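# Unplug the clipped cord from the power strip

## Task

Pull the plug whose cord sits in the power strip's wire clip out of the strip, so that the plug ends up away from the wire clip and stays there without the robot holding it. Finish with no other loose item in either gripper, then open the grippers and move the arms away.

## Robot and tools

Robot: two arms, left_arm and right_arm, each ending in a parallel two-finger gripper. Despite the names, left_arm sits on the +y side of the scene. The fingers point along the gripper's own +z axis and close along its own y axis. The reported hand point lies between the finger pads, roughly 1 cm short of the fingertips.

World frame: the origin is on the tabletop midway between the arms. +x goes out over the table, +z goes up. Each result's state line reads left_arm: ... | right_arm: ... and gives every gripper's end_effector_position in metres and end_effector_quat_wxyz in this frame. Printed positions can be a little wrong, more so when an arm is stretched far. The arm bases, any mounting plates, and the metal frame behind them are fixed obstacles. A "too close" message counts a plate and its side of the frame as part of that arm.

The 14-number row: every motion argument is a single flat list of 14 numbers covering both arms, even if one arm stays still. The order is dx, dy, dz, rx, ry, rz, opening for left_arm, then the same seven for right_arm. Each number lies in [-1, 1]. The first six of each arm are an offset, not a pose. They are expressed in that gripper's own axes and measured from its pose in the most recent result that showed it. Before any result in the scene has shown it, and in second or later calls within one reply, they are measured from where the robot is when the action starts. Scale: 1.0 equals 0.6 m of translation or 180 degrees of rotation. rx, ry, rz together form one rotation vector. Opening is absolute: +1 is fully open (0.094 m), -1 is closed.

execute_actions takes "actions", a list with at most one entry, plus an optional "pictures" boolean.
- An empty list [] commands nothing and simply reports the current state.
- {"rows": [...], "steps": n}: up to 15 rows, n at most 15 (default 15). Each control step lasts 1/30 s. One row is applied per step, and the final row repeats if there are fewer rows than steps. Every row is an offset from the same base pose, not from the row before it.
- {"steps": n} with no rows is a wait of up to 300 steps, counted from the previous result. The time you spend replying counts toward it.
If a call is refused, nothing reaches the robot.

move takes "target" (one 14-number row, with offsets counted as above) and an optional "speed" in m/s from 0.002 to 0.5 (default 0.25). Rotation is capped at twice that value in rad/s. Each gripper travels in a straight line toward its target, and both arms finish together. A move lasts 0.5 to 10 s and stops short of the target if it would take longer. Paths do not avoid obstacles or the other arm. Grippers lag and can drift off the path, and may overshoot the speed, especially when an arm is nearly straight. Openings are sent at the start. The move: line reports how it ended: done, off_target, moving, held or fault. If only one arm is named, the other finished fine. limits=paced means the pose was clipped. limits=held means some steps were blocked, after which the arm may jump fast. The result also lists each gripper's distance to its target.

wait takes "seconds" (0 to 10) and sends nothing new. zoom_image takes "camera" (cam_head_left, cam_head_right or cam_high) and "region" [x0, y0, x1, y1] in image pixels, with the origin at the top-left. The region can be at most 504 by 504. All three cameras give 504x504 images. finished_scene takes "scene" (an integer) and ends that scene irreversibly, then grades it.

Controller behaviour: at each step, the commanded pose is limited to 70 mm and 16 degrees from the measured pose. When both cannot be met, position is favoured over orientation. After an action the arm continues only to the last clipped pose, so a distant target can need several calls. Always check the reported pose. Arms tend to settle a centimetre or more low, and repeated zero offsets let them sag further. To keep an arm still, send in the first call the offset back to its desired pose, send zeros after that, and aim higher if it still droops. Zero offsets are not a pause: they pull the arm back to the base pose. Results with nothing pending show a "Hand target" line per arm. HELD marks steps whose command was partly or wholly blocked. "pose unreachable" means the clearance check altered or stopped that arm's command. FAULT lines report an arm that has stopped. The simulation keeps running while you think between calls.

Gripping: grip_measured is the measured finger opening on the command scale. Readings can be off by about 1 mm. To hold something, command about 0.03 below grip_measured for a firm grip, or less for a lighter one. Pad force peaks around 50 to 62 N, and is weaker on parts thinner than about 2 mm.

Joint limits (rad): waist -2.618 to 3.054, shoulder 0 to 3.142, elbow 0 to 3.142, wrist pitch -1.571 to 1.571, wrist yaw -1.571 to 1.571, wrist roll -2.094 to 2.094. The elbow cannot fully straighten.

Motor heat: carrying a load warms the motors. A MOTOR HOT warning appears at 75 °C. At 90 °C that arm pauses for 10 s. At 100 °C it goes limp and drops until it cools. These are reported as OVER-TEMPERATURE FAULT.

Avoid: knocking anything off the table, dropping or slamming objects, shoving hard, and letting the arms collide or push on each other. Faster contact and targets set deeper past a surface both hit harder. Objects may occasionally get nudged by outside pushes. At the end, release the gripper and move it away so that the plug stays out of the clip on its own.

Each tool is called after "Request:" as a command line: name --argument value for each argument, lists and objects as JSON in quotes; but a table of rows of numbers goes row by row, as --pt "numbers of a row", without its own name.

## Session

I'll start by looking at the current state.

Request:
execute_actions --actions '[]'

Scene clock: 0.00 s of 4170.00 s.
left_arm: end_effector_position=(+0.4449, +0.3805, +0.1881) grip_measured=+1.000 end_effector_quat_wxyz=(+0.250, +0.029, +0.968, -0.012) | right_arm: end_effector_position=(+0.2237, -0.4863, +0.1350) grip_measured=+1.000 end_effector_quat_wxyz=(-0.275, -0.133, +0.854, -0.422)
Joint positions: left_arm=[0.237 1.095 0.674 0.033 0.098 0.219 0.094] | right_arm=[ 0.12   1.805  0.988 -0.821  1.204  0.091  0.094]
Joint velocities: left_arm=[-0.027  0.002 -0.002 -0.022 -0.022 -0.037  0.   ] | right_arm=[ 0.007  0.007 -0.017 -0.037  0.007 -0.022  0.   ]
Motor temperatures (°C, as the motors report them): left_arm=[27 27 29 26 28 28] | right_arm=[30 28 29 26 28 26]
Hand target (left_arm): +0.444, +0.380, +0.188; +0.249, +0.030, +0.968, -0.013
Hand target (right_arm): +0.227, -0.487, +0.136; -0.269, -0.129, +0.854, -0.427

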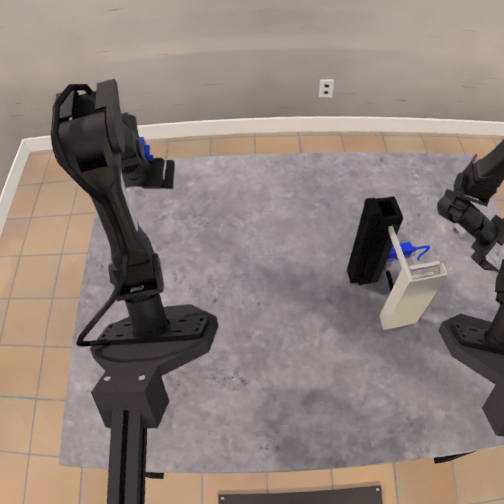

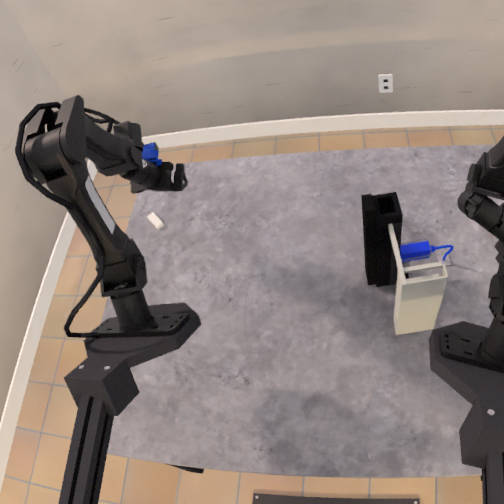

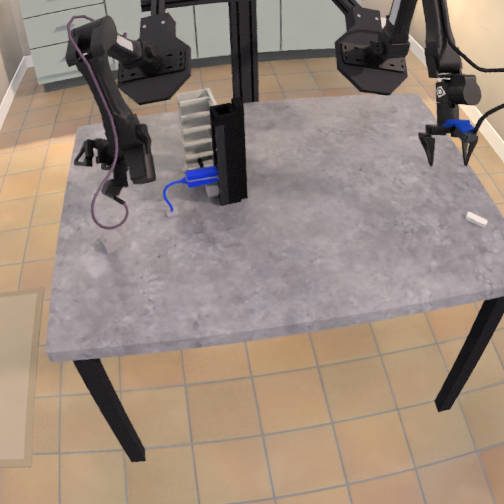

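Request:
zoom_image --camera "cam_high" --region '[140, 80, 280, 230]'

Request:
zoom_image --camera "cam_head_right" --region '[340, 180, 480, 340]'

Request:
zoom_image --camera "cam_head_left" --region '[330, 180, 480, 340]'

Region (140, 80, 280, 230) of cam_high's 504x504 image, scaled by 3.360, with more detail than that image has; it fills the left 470 columns of this view, and the rest is white.

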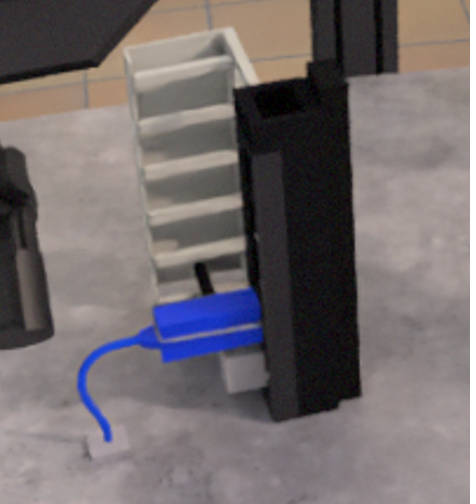

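Region (340, 180, 480, 340) of cam_head_right's 504x504 image, scaled by 3.150, with more detail than that image has; it fills the left 441 columns of this view, and the rest is white.

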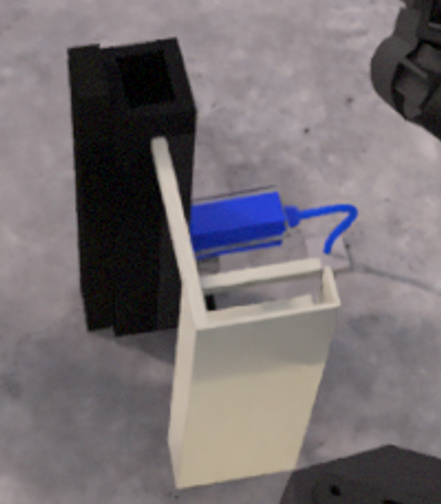

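Region (330, 180, 480, 340) of cam_head_left's 504x504 image, scaled by 3.150, with more detail than that image has; it fills the left 472 columns of this view, and the rest is white.

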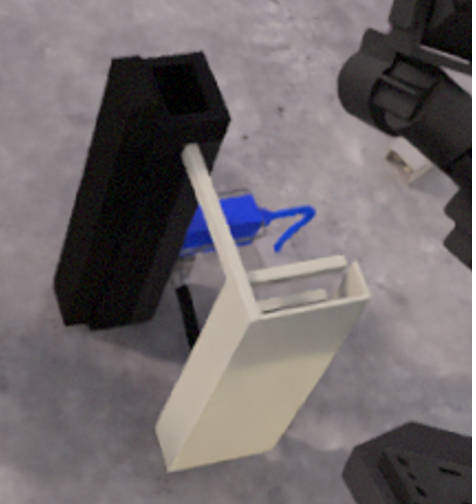

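Request:
zoom_image --camera "cam_high" --region '[160, 150, 230, 220]'

Request:
zoom_image --camera "cam_head_right" --region '[390, 225, 460, 285]'

Request:
zoom_image --camera "cam_head_left" --region '[375, 230, 440, 295]'

Region (160, 150, 230, 220) of cam_high's 504x504 image, scaled by 7.200, with more detail than that image has.

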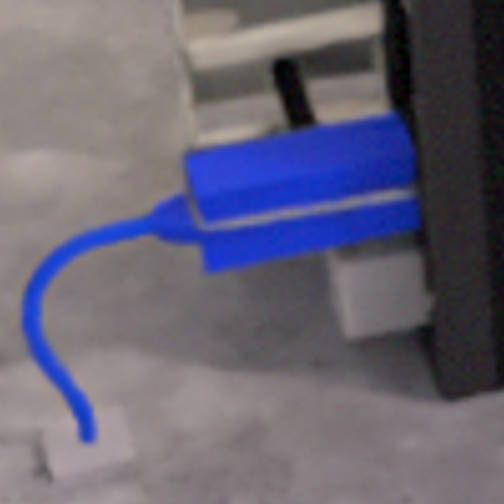

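Region (390, 225, 460, 285) of cam_head_right's 504x504 image, scaled by 7.200, with more detail than that image has; it fills the top 432 rows of this view, and the rest is white.

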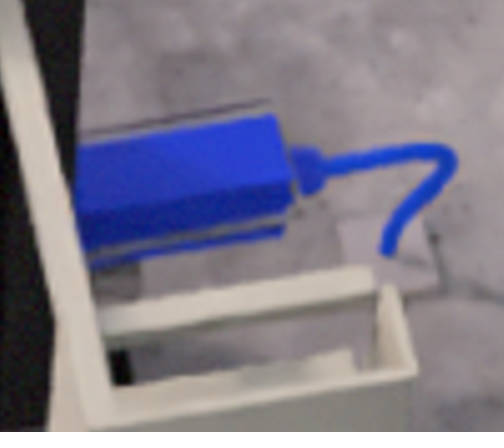

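Region (375, 230, 440, 295) of cam_head_left's 504x504 image, scaled by 7.754, with more detail than that image has.

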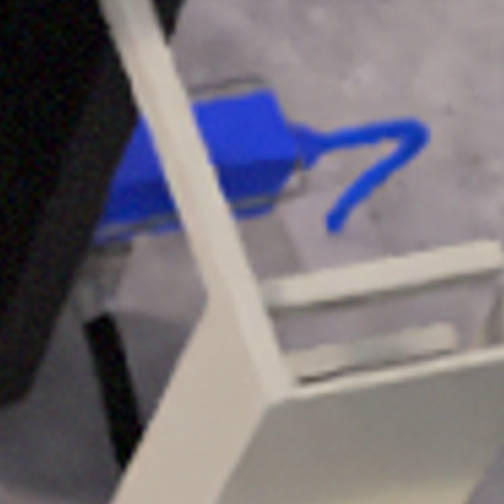

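Request:
zoom_image --camera "cam_high" --region '[60, 110, 170, 260]'

Request:
zoom_image --camera "cam_high" --region '[400, 80, 504, 240]'

Request:
zoom_image --camera "cam_head_left" --region '[420, 140, 504, 300]'

Region (60, 110, 170, 260) of cam_high's 504x504 image, scaled by 3.360, with more detail than that image has; it fills the left 370 columns of this view, and the rest is white.

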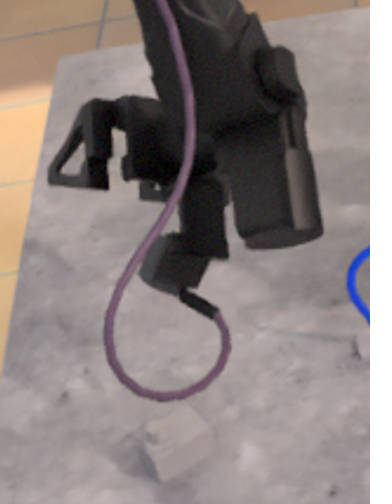

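Region (400, 80, 504, 240) of cam_high's 504x504 image, scaled by 3.150, with more detail than that image has; it fills the left 328 columns of this view, and the rest is white.

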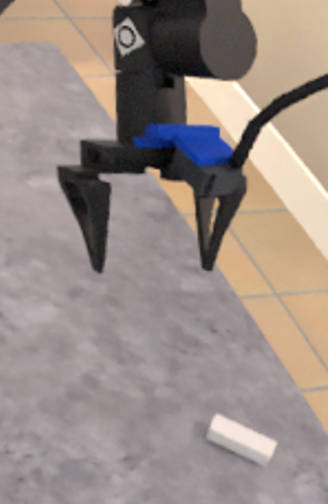

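Region (420, 140, 504, 300) of cam_head_left's 504x504 image, scaled by 3.150, with more detail than that image has; it fills the left 265 columns of this view, and the rest is white.

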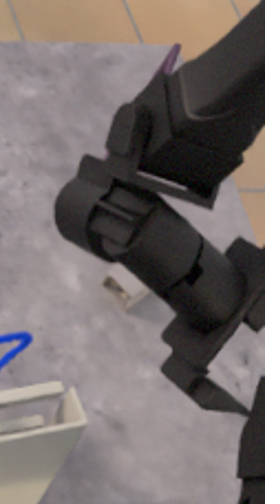

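Request:
move --target '[0,0,0,0,0,0,1, -0.0803,-0.0235,-0.2840,-0.2826,-0.1841,0.0890,1]' --speed 0.25

Scene clock: 122.73 s of 4170.00 s.
left_arm: end_effector_position=(+0.4449, +0.3805, +0.1881) grip_measured=+1.000 end_effector_quat_wxyz=(+0.250, +0.029, +0.968, -0.012) | right_arm: end_effector_position=(+0.3131, -0.3580, +0.1896) grip_measured=+1.000 end_effector_quat_wxyz=(-0.036, -0.010, +0.999, -0.004)
Joint positions: left_arm=[0.237 1.095 0.674 0.033 0.098 0.219 0.094] | right_arm=[ 0.249  1.291  1.02  -0.754  0.337 -0.037  0.094]
Joint velocities: left_arm=[-0.007 -0.002  0.007  0.051  0.022  0.037  0.   ] | right_arm=[-0.007 -0.007 -0.032  0.066  0.007 -0.022  0.   ]
Motor temperatures (°C, as the motors report them): left_arm=[27 32 32 30 28 28] | right_arm=[30 35 30 27 28 26]
Hand target (left_arm): +0.445, +0.381, +0.188; +0.250, +0.029, +0.968, -0.012
Hand target (right_arm): +0.332, -0.357, +0.200; -0.004, -0.002, +1.000, +0.004
Off the commanded pose (left_arm): 0.000 m, 0 deg.
Off the commanded pose (right_arm): 0.020 m, 4 deg.
After step 90, 117.00 s passed at rest.
move: off_target (right_arm)

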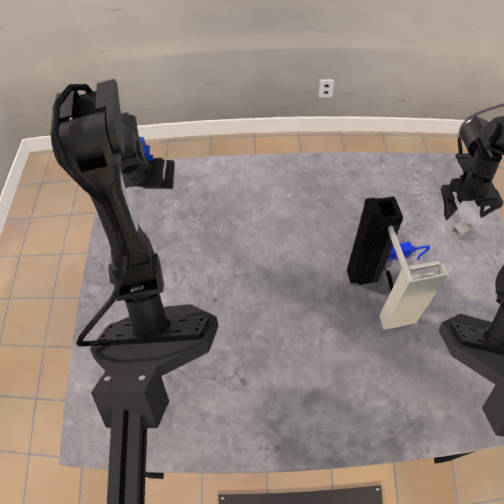

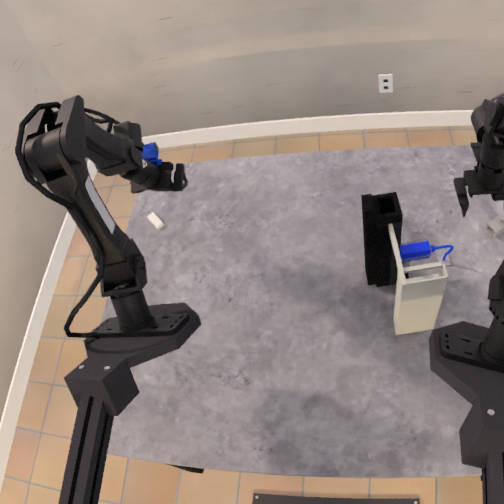

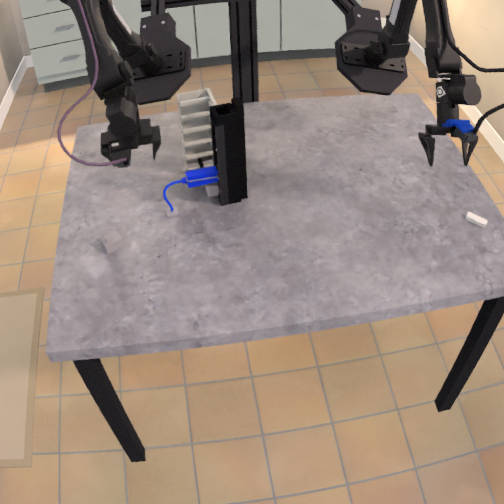

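Request:
move --target '[0,0,0,0,0,0,1, -0.0197,0.1138,0.0807,-0.1961,-0.2039,-0.5209,-0.15]' --speed 0.3

Scene clock: 138.07 s of 4170.00 s.
left_arm: end_effector_position=(+0.4449, +0.3805, +0.1881) grip_measured=+1.000 end_effector_quat_wxyz=(+0.250, +0.029, +0.968, -0.012) | right_arm: end_effector_position=(+0.3138, -0.2922, +0.1380) grip_measured=-0.148 end_effector_quat_wxyz=(-0.237, +0.705, -0.604, -0.285)
Joint positions: left_arm=[0.237 1.095 0.674 0.033 0.098 0.219 0.094] | right_arm=[-0.039  1.63   1.12  -0.734 -0.529 -2.072  0.04 ]
Joint velocities: left_arm=[-0.002 -0.007 -0.012 -0.007 -0.051 -0.007  0.   ] | right_arm=[-0.007 -0.002 -0.017  0.022  0.007  0.007 -0.001]
Motor temperatures (°C, as the motors report them): left_arm=[27 33 32 30 28 28] | right_arm=[30 35 31 27 28 26]
Hand target (left_arm): +0.445, +0.381, +0.188; +0.250, +0.029, +0.968, -0.012
Hand target (right_arm): +0.319, -0.292, +0.141; -0.247, +0.702, -0.601, -0.291
Off the commanded pose (left_arm): 0.000 m, 0 deg.
Off the commanded pose (right_arm): 0.007 m, 2 deg.
After step 90, 8.60 s passed at rest.
move: done

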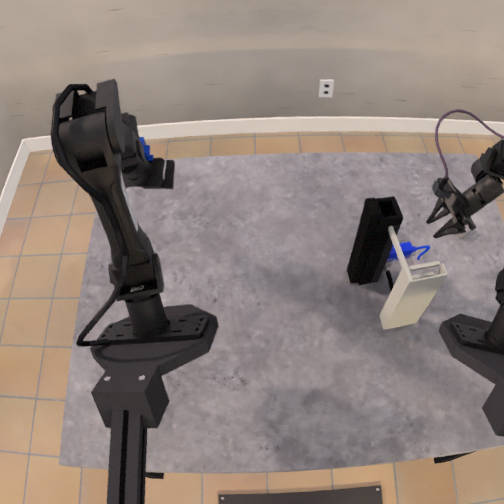

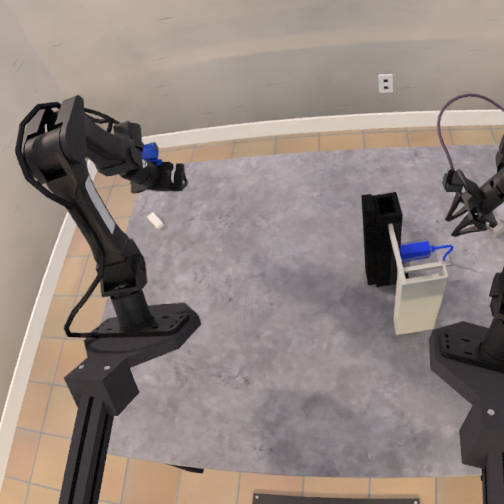

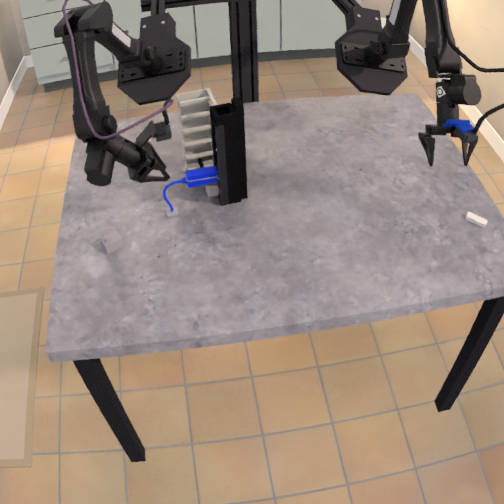

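Request:
zoom_image --camera "cam_high" --region '[80, 90, 240, 230]'

Request:
zoom_image --camera "cam_head_left" --region '[380, 160, 504, 280]'

Request:
zoom_image --camera "cam_head_right" --region '[390, 160, 504, 280]'

Region (80, 90, 240, 230) of cam_high's 504x504 image, scaled by 3.150, with more detail than that image has; it fills the top 441 rows of this view, and the rest is white.

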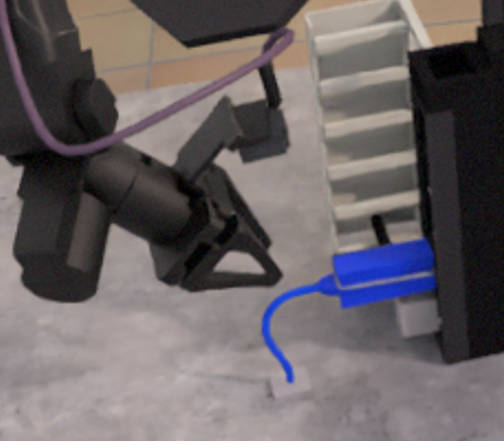

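Region (380, 160, 504, 280) of cam_head_left's 504x504 image, scaled by 4.065, with more detail than that image has; it fills the top 488 rows of this view, and the rest is white.

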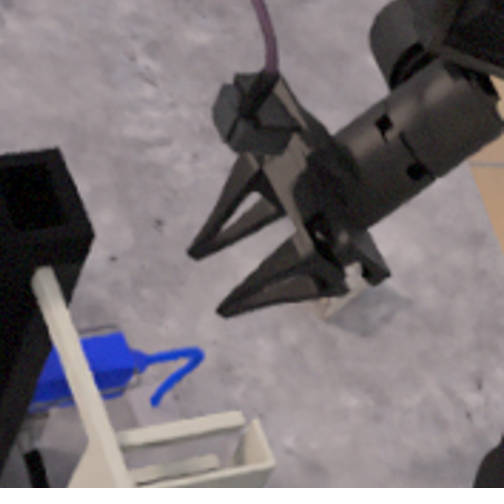

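Region (390, 160, 504, 280) of cam_head_right's 504x504 image, scaled by 4.200, with more detail than that image has; it fills the left 479 columns of this view, and the rest is white.

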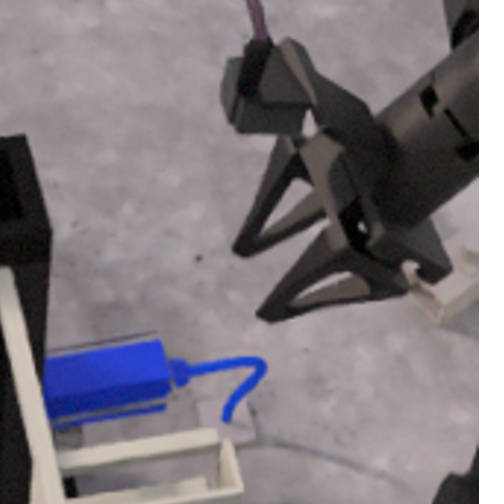

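Request:
zoom_image --camera "cam_high" --region '[120, 130, 190, 195]'

Request:
zoom_image --camera "cam_head_right" --region '[435, 180, 504, 245]'

Region (120, 130, 190, 195) of cam_high's 504x504 image, scaled by 7.200, with more detail than that image has; it fills the top 468 rows of this view, and the rest is white.

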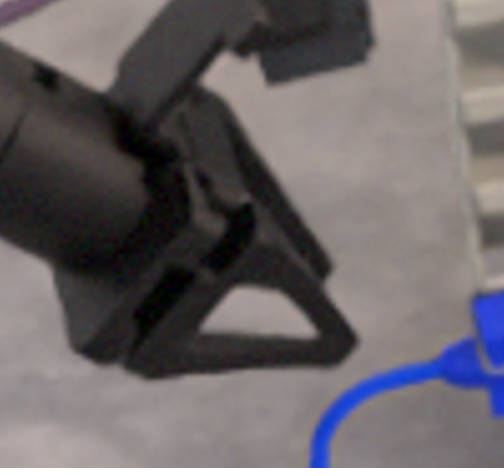

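Region (435, 180, 504, 245) of cam_head_right's 504x504 image, scaled by 7.304, with more detail than that image has; it fills the top 475 rows of this view, and the rest is white.

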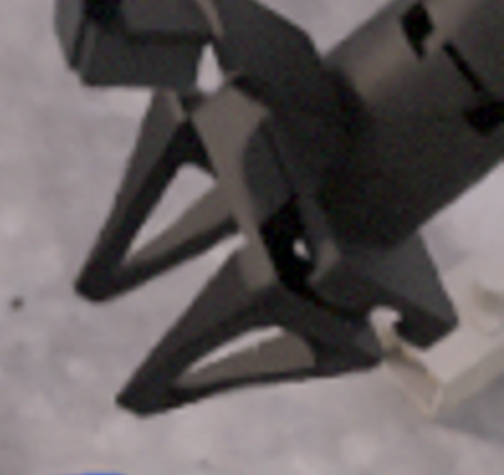

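Request:
move --target '[0,0,0,0,0,0,1, -0.0097,0.0195,0.0555,0.0025,-0.0635,-0.002,-0.32]' --speed 0.1

Request:
zoom_image --camera "cam_high" --region '[130, 140, 230, 220]'

Request:
zoom_image --camera "cam_head_right" --region '[390, 200, 480, 280]'

Request:
zoom_image --camera "cam_head_left" --region '[375, 200, 465, 280]'

Scene clock: 209.43 s of 4170.00 s.
left_arm: end_effector_position=(+0.4449, +0.3805, +0.1881) grip_measured=+1.000 end_effector_quat_wxyz=(+0.250, +0.029, +0.968, -0.012) | right_arm: end_effector_position=(+0.3031, -0.2721, +0.1200) grip_measured=-0.318 end_effector_quat_wxyz=(-0.274, +0.672, -0.604, -0.330)
Joint positions: left_arm=[0.237 1.095 0.674 0.033 0.098 0.219 0.094] | right_arm=[-0.051  1.733  1.097 -0.675 -0.65  -2.078  0.032]
Joint velocities: left_arm=[-0.017  0.002 -0.002 -0.051 -0.051 -0.007  0.   ] | right_arm=[-0.007 -0.002  0.007  0.051  0.037 -0.051 -0.   ]
Motor temperatures (°C, as the motors report them): left_arm=[27 34 33 31 28 28] | right_arm=[30 36 32 27 28 26]
Hand target (left_arm): +0.445, +0.381, +0.188; +0.250, +0.029, +0.968, -0.012
Hand target (right_arm): +0.297, -0.268, +0.118; -0.283, +0.664, -0.604, -0.339
Off the commanded pose (left_arm): 0.000 m, 0 deg.
Off the commanded pose (right_arm): 0.007 m, 5 deg.
joint sent to its limit (right arm) — the command would take joint 6 (wrist roll) past its lower limit, so that joint was sent only as far as its limit.
After step 90, 67.07 s passed at rest.
move: off_target (right_arm)

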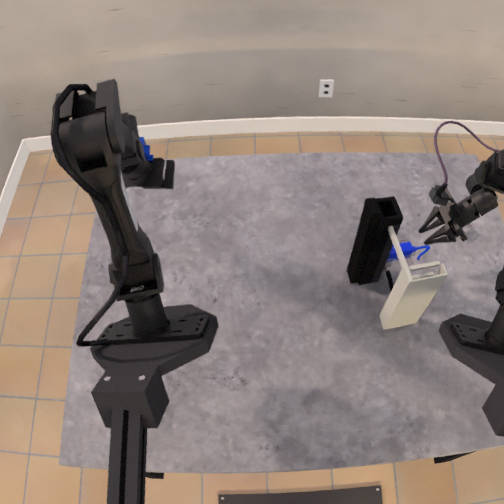

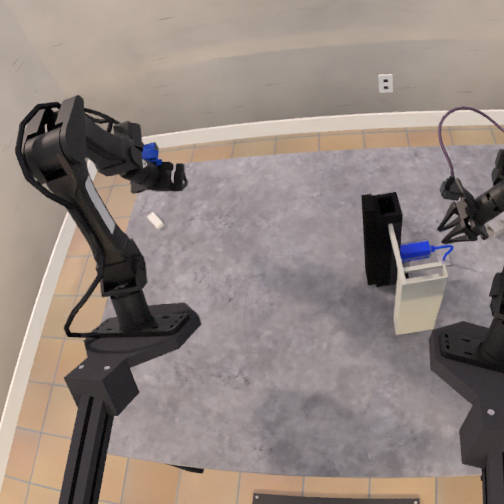

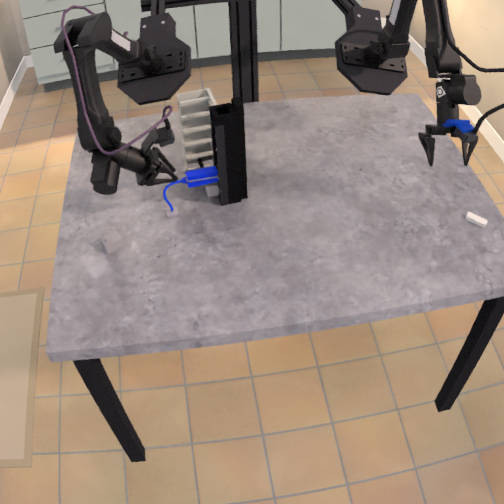

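Region (130, 140, 230, 220) of cam_high's 504x504 image, scaled by 5.040, with more detail than that image has; it fills the top 403 rows of this view, and the rest is white.

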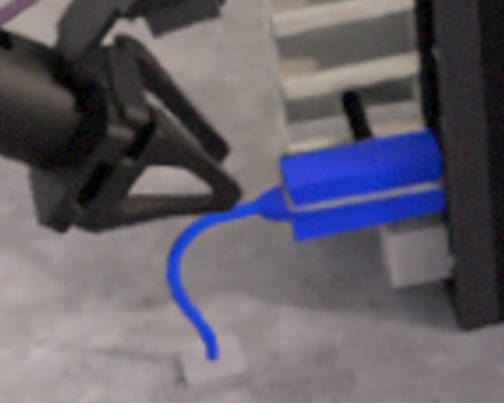

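Region (390, 200, 480, 280) of cam_head_right's 504x504 image, scaled by 5.600, with more detail than that image has.

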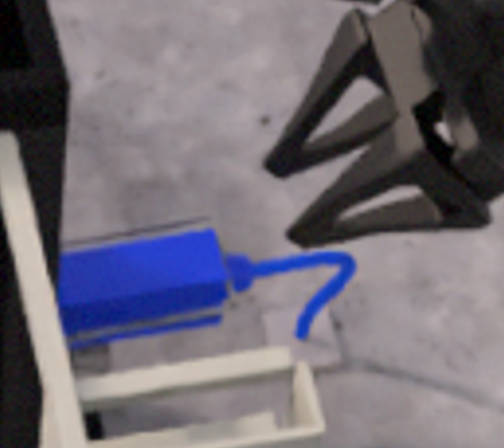

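Region (375, 200, 465, 280) of cam_head_left's 504x504 image, scaled by 5.600, with more detail than that image has.

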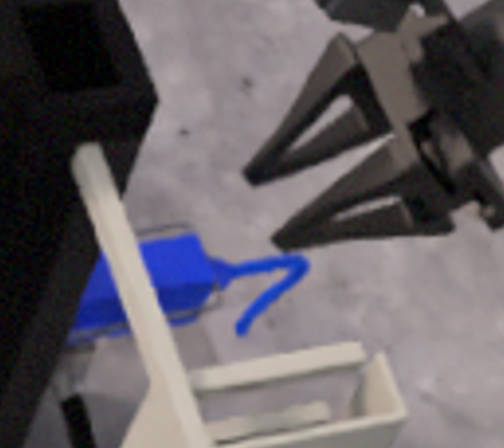

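Request:
move --target '[0,0,0,0,0,0,1, 0.0657,0.0212,0.0683,0,0.015,-0.008,-0.32]' --speed 0.06

Request:
zoom_image --camera "cam_high" --region '[130, 140, 230, 220]'

Request:
zoom_image --camera "cam_head_right" --region '[390, 200, 480, 280]'

Request:
zoom_image --camera "cam_head_left" --region '[375, 200, 465, 280]'

Scene clock: 232.27 s of 4170.00 s.
left_arm: end_effector_position=(+0.4449, +0.3805, +0.1881) grip_measured=+1.000 end_effector_quat_wxyz=(+0.250, +0.029, +0.968, -0.012) | right_arm: end_effector_position=(+0.2978, -0.2695, +0.0686) grip_measured=-0.318 end_effector_quat_wxyz=(-0.265, +0.688, -0.604, -0.302)
Joint positions: left_arm=[0.237 1.095 0.674 0.033 0.098 0.219 0.094] | right_arm=[-0.051  1.863  1.075 -0.474 -0.605 -2.078  0.032]
Joint velocities: left_arm=[ 0.007  0.002  0.007 -0.022  0.037  0.081  0.   ] | right_arm=[ 0.002 -0.002 -0.027 -0.007  0.066 -0.007  0.   ]
Motor temperatures (°C, as the motors report them): left_arm=[27 34 33 32 28 28] | right_arm=[30 36 31 27 28 26]
Hand target (left_arm): +0.445, +0.381, +0.188; +0.250, +0.029, +0.968, -0.012
Hand target (right_arm): +0.288, -0.268, +0.064; -0.262, +0.686, -0.605, -0.309
Off the commanded pose (left_arm): 0.000 m, 0 deg.
Off the commanded pose (right_arm): 0.011 m, 1 deg.
joint sent to its limit (right arm) — the command would take joint 6 (wrist roll) past its lower limit, so that joint was sent only as far as its limit.
After step 90, 18.37 s passed at rest.
move: off_target (right_arm)

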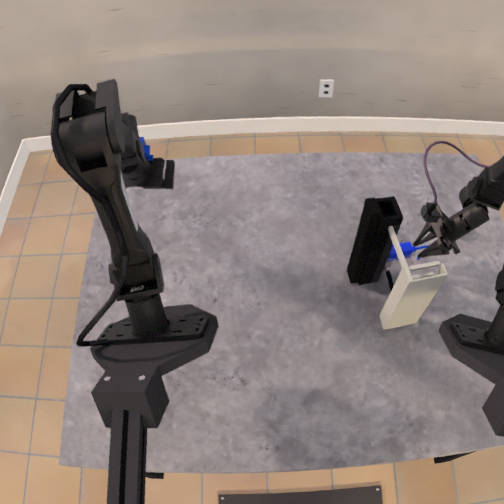

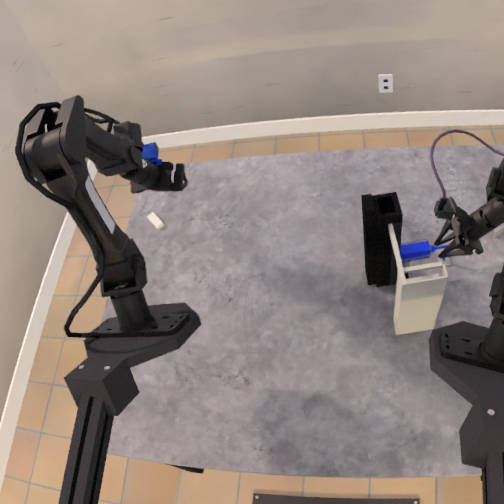

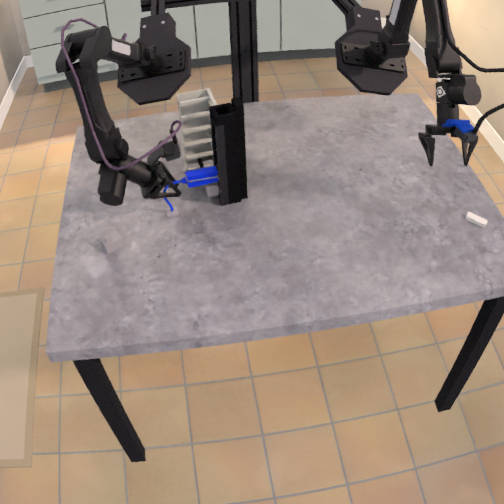

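Region (130, 140, 230, 220) of cam_high's 504x504 image, scaled by 5.040, with more detail than that image has; it fills the top 403 rows of this view, and the rest is white.

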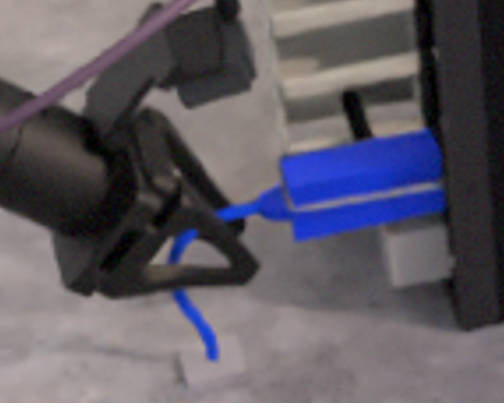

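Region (390, 200, 480, 280) of cam_head_right's 504x504 image, scaled by 5.600, with more detail than that image has.

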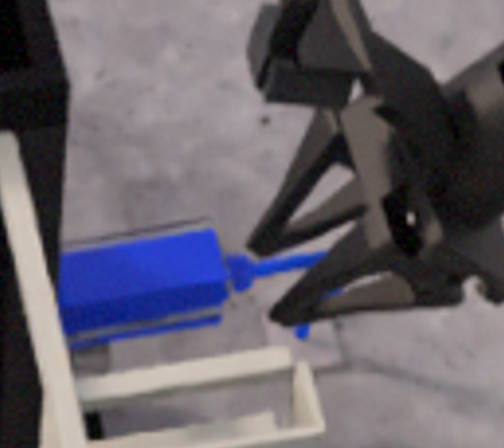

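Region (375, 200, 465, 280) of cam_head_left's 504x504 image, scaled by 5.600, with more detail than that image has.

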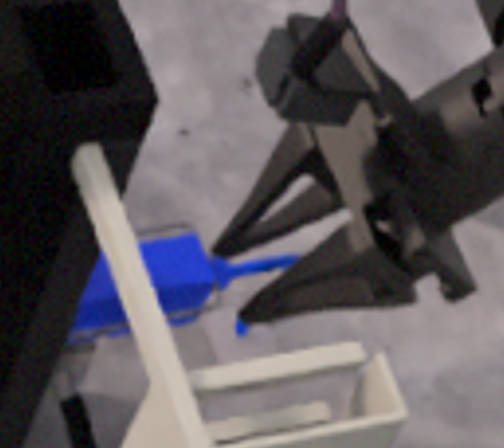

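Request:
move --target '[0,0,0,0,0,0,1, -0.0088,0.0237,0.0405,0,0,0,-0.32]' --speed 0.04

Request:
zoom_image --camera "cam_high" --region '[140, 150, 230, 220]'

Request:
zoom_image --camera "cam_head_right" --region '[390, 210, 470, 280]'

Scene clock: 246.23 s of 4170.00 s.
left_arm: end_effector_position=(+0.4449, +0.3805, +0.1881) grip_measured=+1.000 end_effector_quat_wxyz=(+0.250, +0.029, +0.968, -0.012) | right_arm: end_effector_position=(+0.2922, -0.2589, +0.0589) grip_measured=-0.318 end_effector_quat_wxyz=(-0.268, +0.691, -0.606, -0.289)
Joint positions: left_arm=[0.237 1.095 0.674 0.033 0.098 0.219 0.094] | right_arm=[-0.027  1.874  1.016 -0.358 -0.591 -2.044  0.032]
Joint velocities: left_arm=[-0.022  0.002  0.017  0.022 -0.037 -0.007  0.   ] | right_arm=[-0.002 -0.007  0.002  0.037  0.051  0.007  0.   ]
Motor temperatures (°C, as the motors report them): left_arm=[27 34 33 32 28 28] | right_arm=[30 36 30 27 28 26]
Hand target (left_arm): +0.445, +0.381, +0.188; +0.250, +0.029, +0.968, -0.012
Hand target (right_arm): +0.281, -0.251, +0.056; -0.265, +0.688, -0.604, -0.302
Off the commanded pose (left_arm): 0.000 m, 0 deg.
Off the commanded pose (right_arm): 0.015 m, 2 deg.
After step 90, 9.83 s passed at rest.
move: off_target (right_arm)

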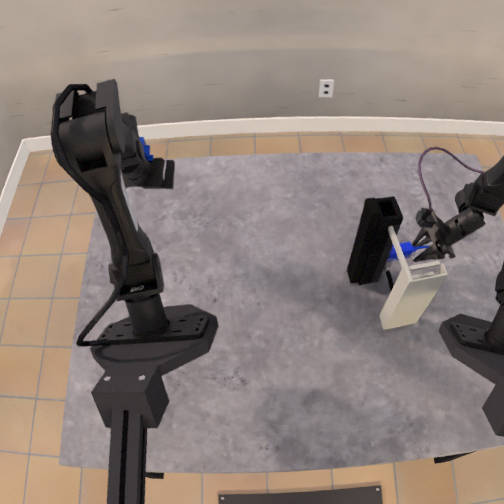

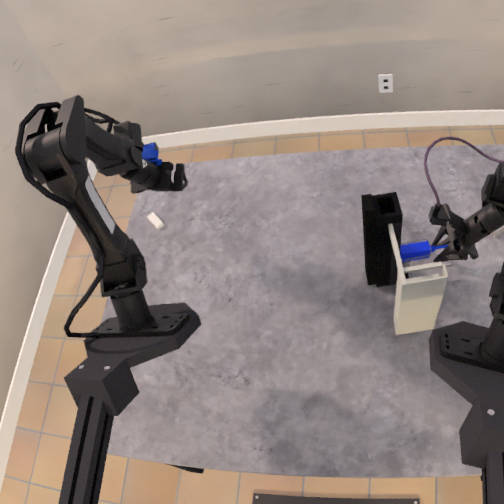

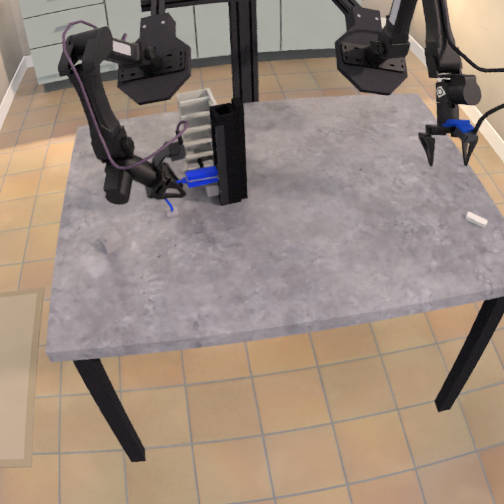

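Region (140, 150, 230, 220) of cam_high's 504x504 image, scaled by 5.600, with more detail than that image has.

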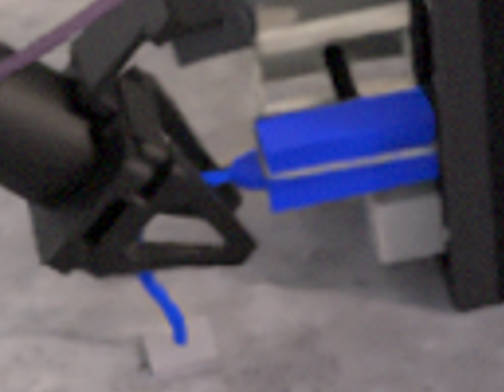

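Region (390, 210, 470, 280) of cam_head_right's 504x504 image, scaled by 6.300, with more detail than that image has; it fills the top 441 rows of this view, and the rest is white.

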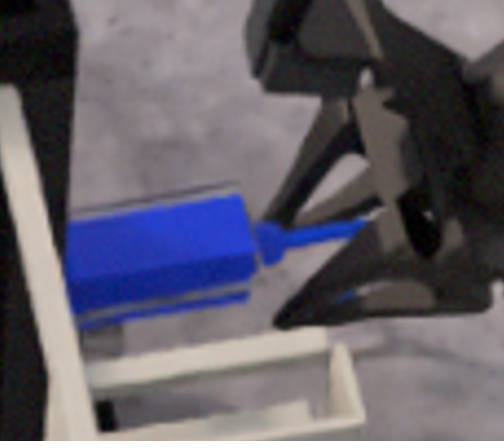

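Request:
move --target '[0,0,0,0,0,0,1, -0.0517,0.0170,0.0222,-0.012,-0.009,-0.002,-0.32]' --speed 0.03

Request:
zoom_image --camera "cam_high" --region '[140, 150, 230, 220]'

Request:
zoom_image --camera "cam_head_right" --region '[390, 210, 470, 280]'

Request:
zoom_image --camera "cam_head_left" --region '[375, 210, 455, 280]'

Scene clock: 258.30 s of 4170.00 s.
left_arm: end_effector_position=(+0.4449, +0.3805, +0.1881) grip_measured=+1.000 end_effector_quat_wxyz=(+0.250, +0.029, +0.968, -0.012) | right_arm: end_effector_position=(+0.2839, -0.2388, +0.0642) grip_measured=-0.318 end_effector_quat_wxyz=(-0.257, +0.695, -0.601, -0.301)
Joint positions: left_arm=[0.237 1.095 0.674 0.033 0.098 0.219 0.094] | right_arm=[ 0.034  1.861  0.982 -0.339 -0.559 -1.996  0.032]
Joint velocities: left_arm=[-0.007  0.007  0.002 -0.022 -0.007  0.037  0.   ] | right_arm=[ 0.007  0.007 -0.002  0.037 -0.007 -0.007 -0.001]
Motor temperatures (°C, as the motors report them): left_arm=[27 34 33 32 28 28] | right_arm=[30 37 30 27 28 26]
Hand target (left_arm): +0.445, +0.381, +0.188; +0.250, +0.029, +0.968, -0.012
Hand target (right_arm): +0.277, -0.230, +0.071; -0.264, +0.694, -0.594, -0.310
Off the commanded pose (left_arm): 0.000 m, 0 deg.
Off the commanded pose (right_arm): 0.013 m, 1 deg.
After step 90, 7.63 s passed at rest.
move: off_target (right_arm)

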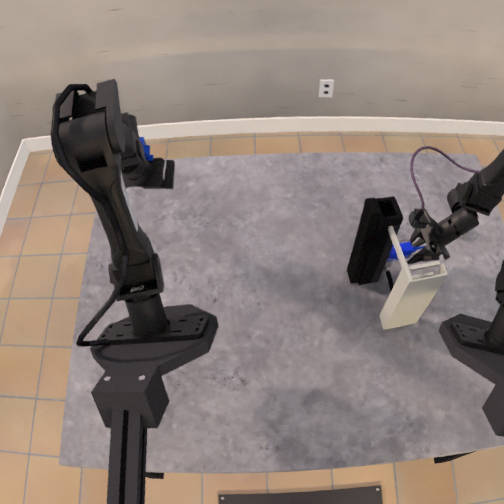

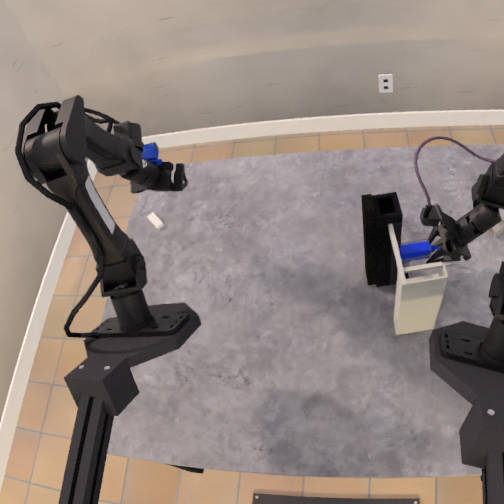

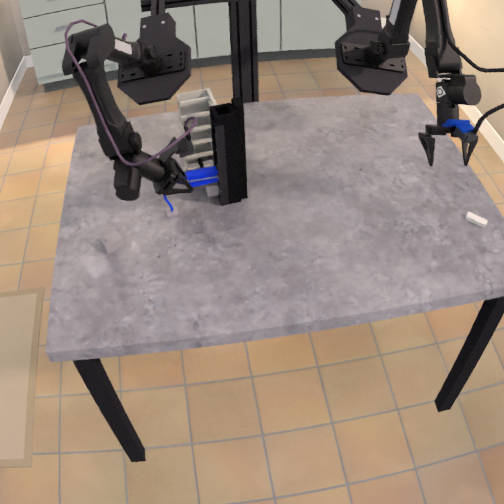

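Region (140, 150, 230, 220) of cam_high's 504x504 image, scaled by 5.600, with more detail than that image has.

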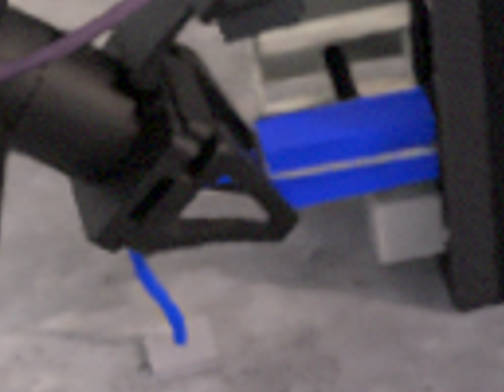

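Region (390, 210, 470, 280) of cam_head_right's 504x504 image, scaled by 6.300, with more detail than that image has; it fills the top 441 rows of this view, and the rest is white.

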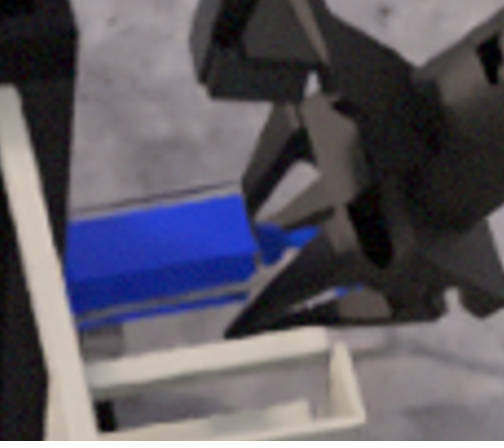

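Region (375, 210, 455, 280) of cam_head_left's 504x504 image, scaled by 6.300, with more detail than that image has; it fills the top 441 rows of this view, and the rest is white.

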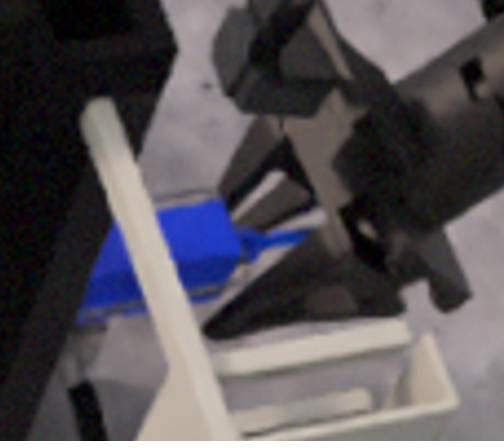

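Request:
move --target '[0,0,0,0,0,0,1, -0.0227,-0.0153,0.0097,0,-0.008,0,-0.32]' --speed 0.02

Request:
zoom_image --camera "cam_high" --region '[140, 150, 230, 220]'

Request:
zoom_image --camera "cam_head_right" --region '[390, 210, 470, 280]'

Scene clock: 269.40 s of 4170.00 s.
left_arm: end_effector_position=(+0.4449, +0.3805, +0.1881) grip_measured=+1.000 end_effector_quat_wxyz=(+0.250, +0.029, +0.968, -0.012) | right_arm: end_effector_position=(+0.2832, -0.2377, +0.0626) grip_measured=-0.318 end_effector_quat_wxyz=(-0.244, +0.691, -0.610, -0.301)
Joint positions: left_arm=[0.237 1.095 0.674 0.033 0.098 0.219 0.094] | right_arm=[ 0.045  1.861  0.982 -0.335 -0.534 -1.959  0.032]
Joint velocities: left_arm=[-0.012 -0.017  0.002  0.022 -0.051 -0.037  0.   ] | right_arm=[-0.007 -0.002  0.002 -0.007 -0.007 -0.007  0.001]
Motor temperatures (°C, as the motors report them): left_arm=[27 34 33 32 28 28] | right_arm=[31 38 30 27 28 26]
Hand target (left_arm): +0.445, +0.381, +0.188; +0.250, +0.029, +0.968, -0.012
Hand target (right_arm): +0.290, -0.224, +0.070; -0.265, +0.691, -0.597, -0.310
Off the commanded pose (left_arm): 0.000 m, 0 deg.
Off the commanded pose (right_arm): 0.017 m, 3 deg.
After step 90, 7.00 s passed at rest.
move: off_target (right_arm)

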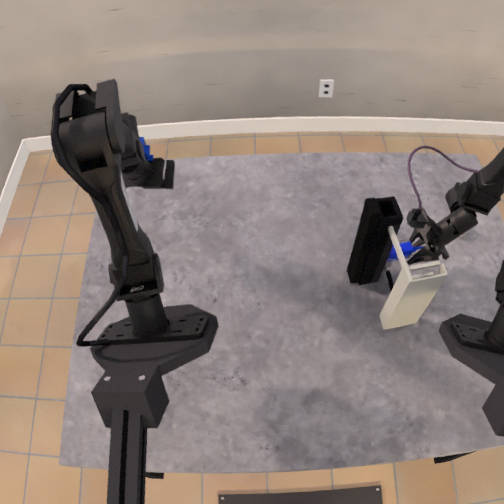

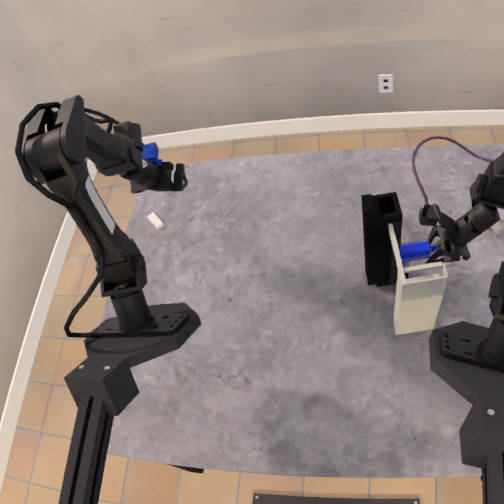

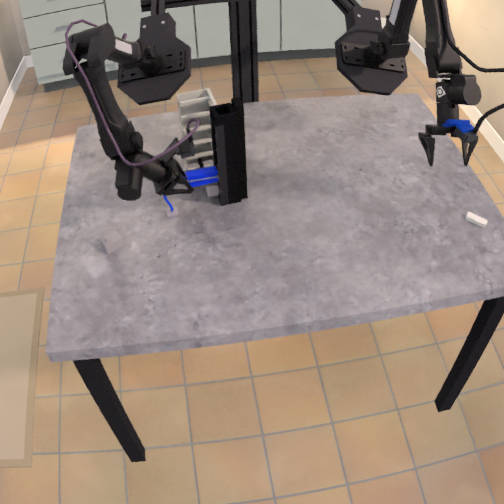

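Region (140, 150, 230, 220) of cam_high's 504x504 image, scaled by 5.600, with more detail than that image has.

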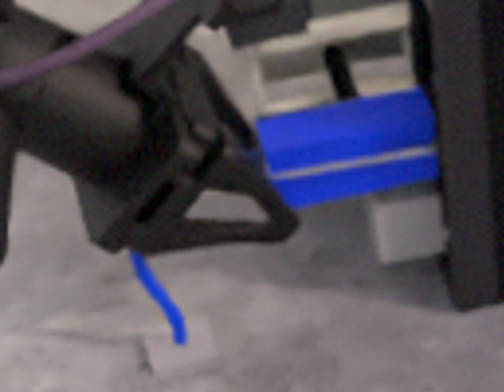

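Region (390, 210, 470, 280) of cam_head_right's 504x504 image, scaled by 6.300, with more detail than that image has; it fills the top 441 rows of this view, and the rest is white.

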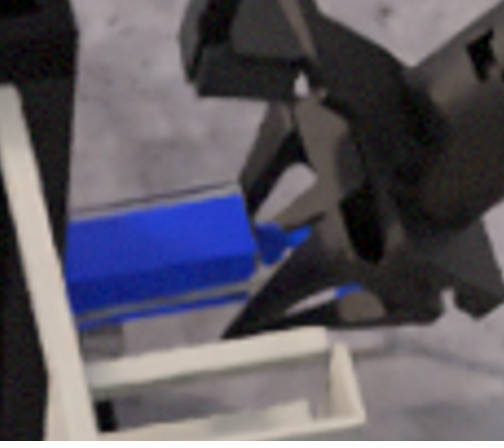

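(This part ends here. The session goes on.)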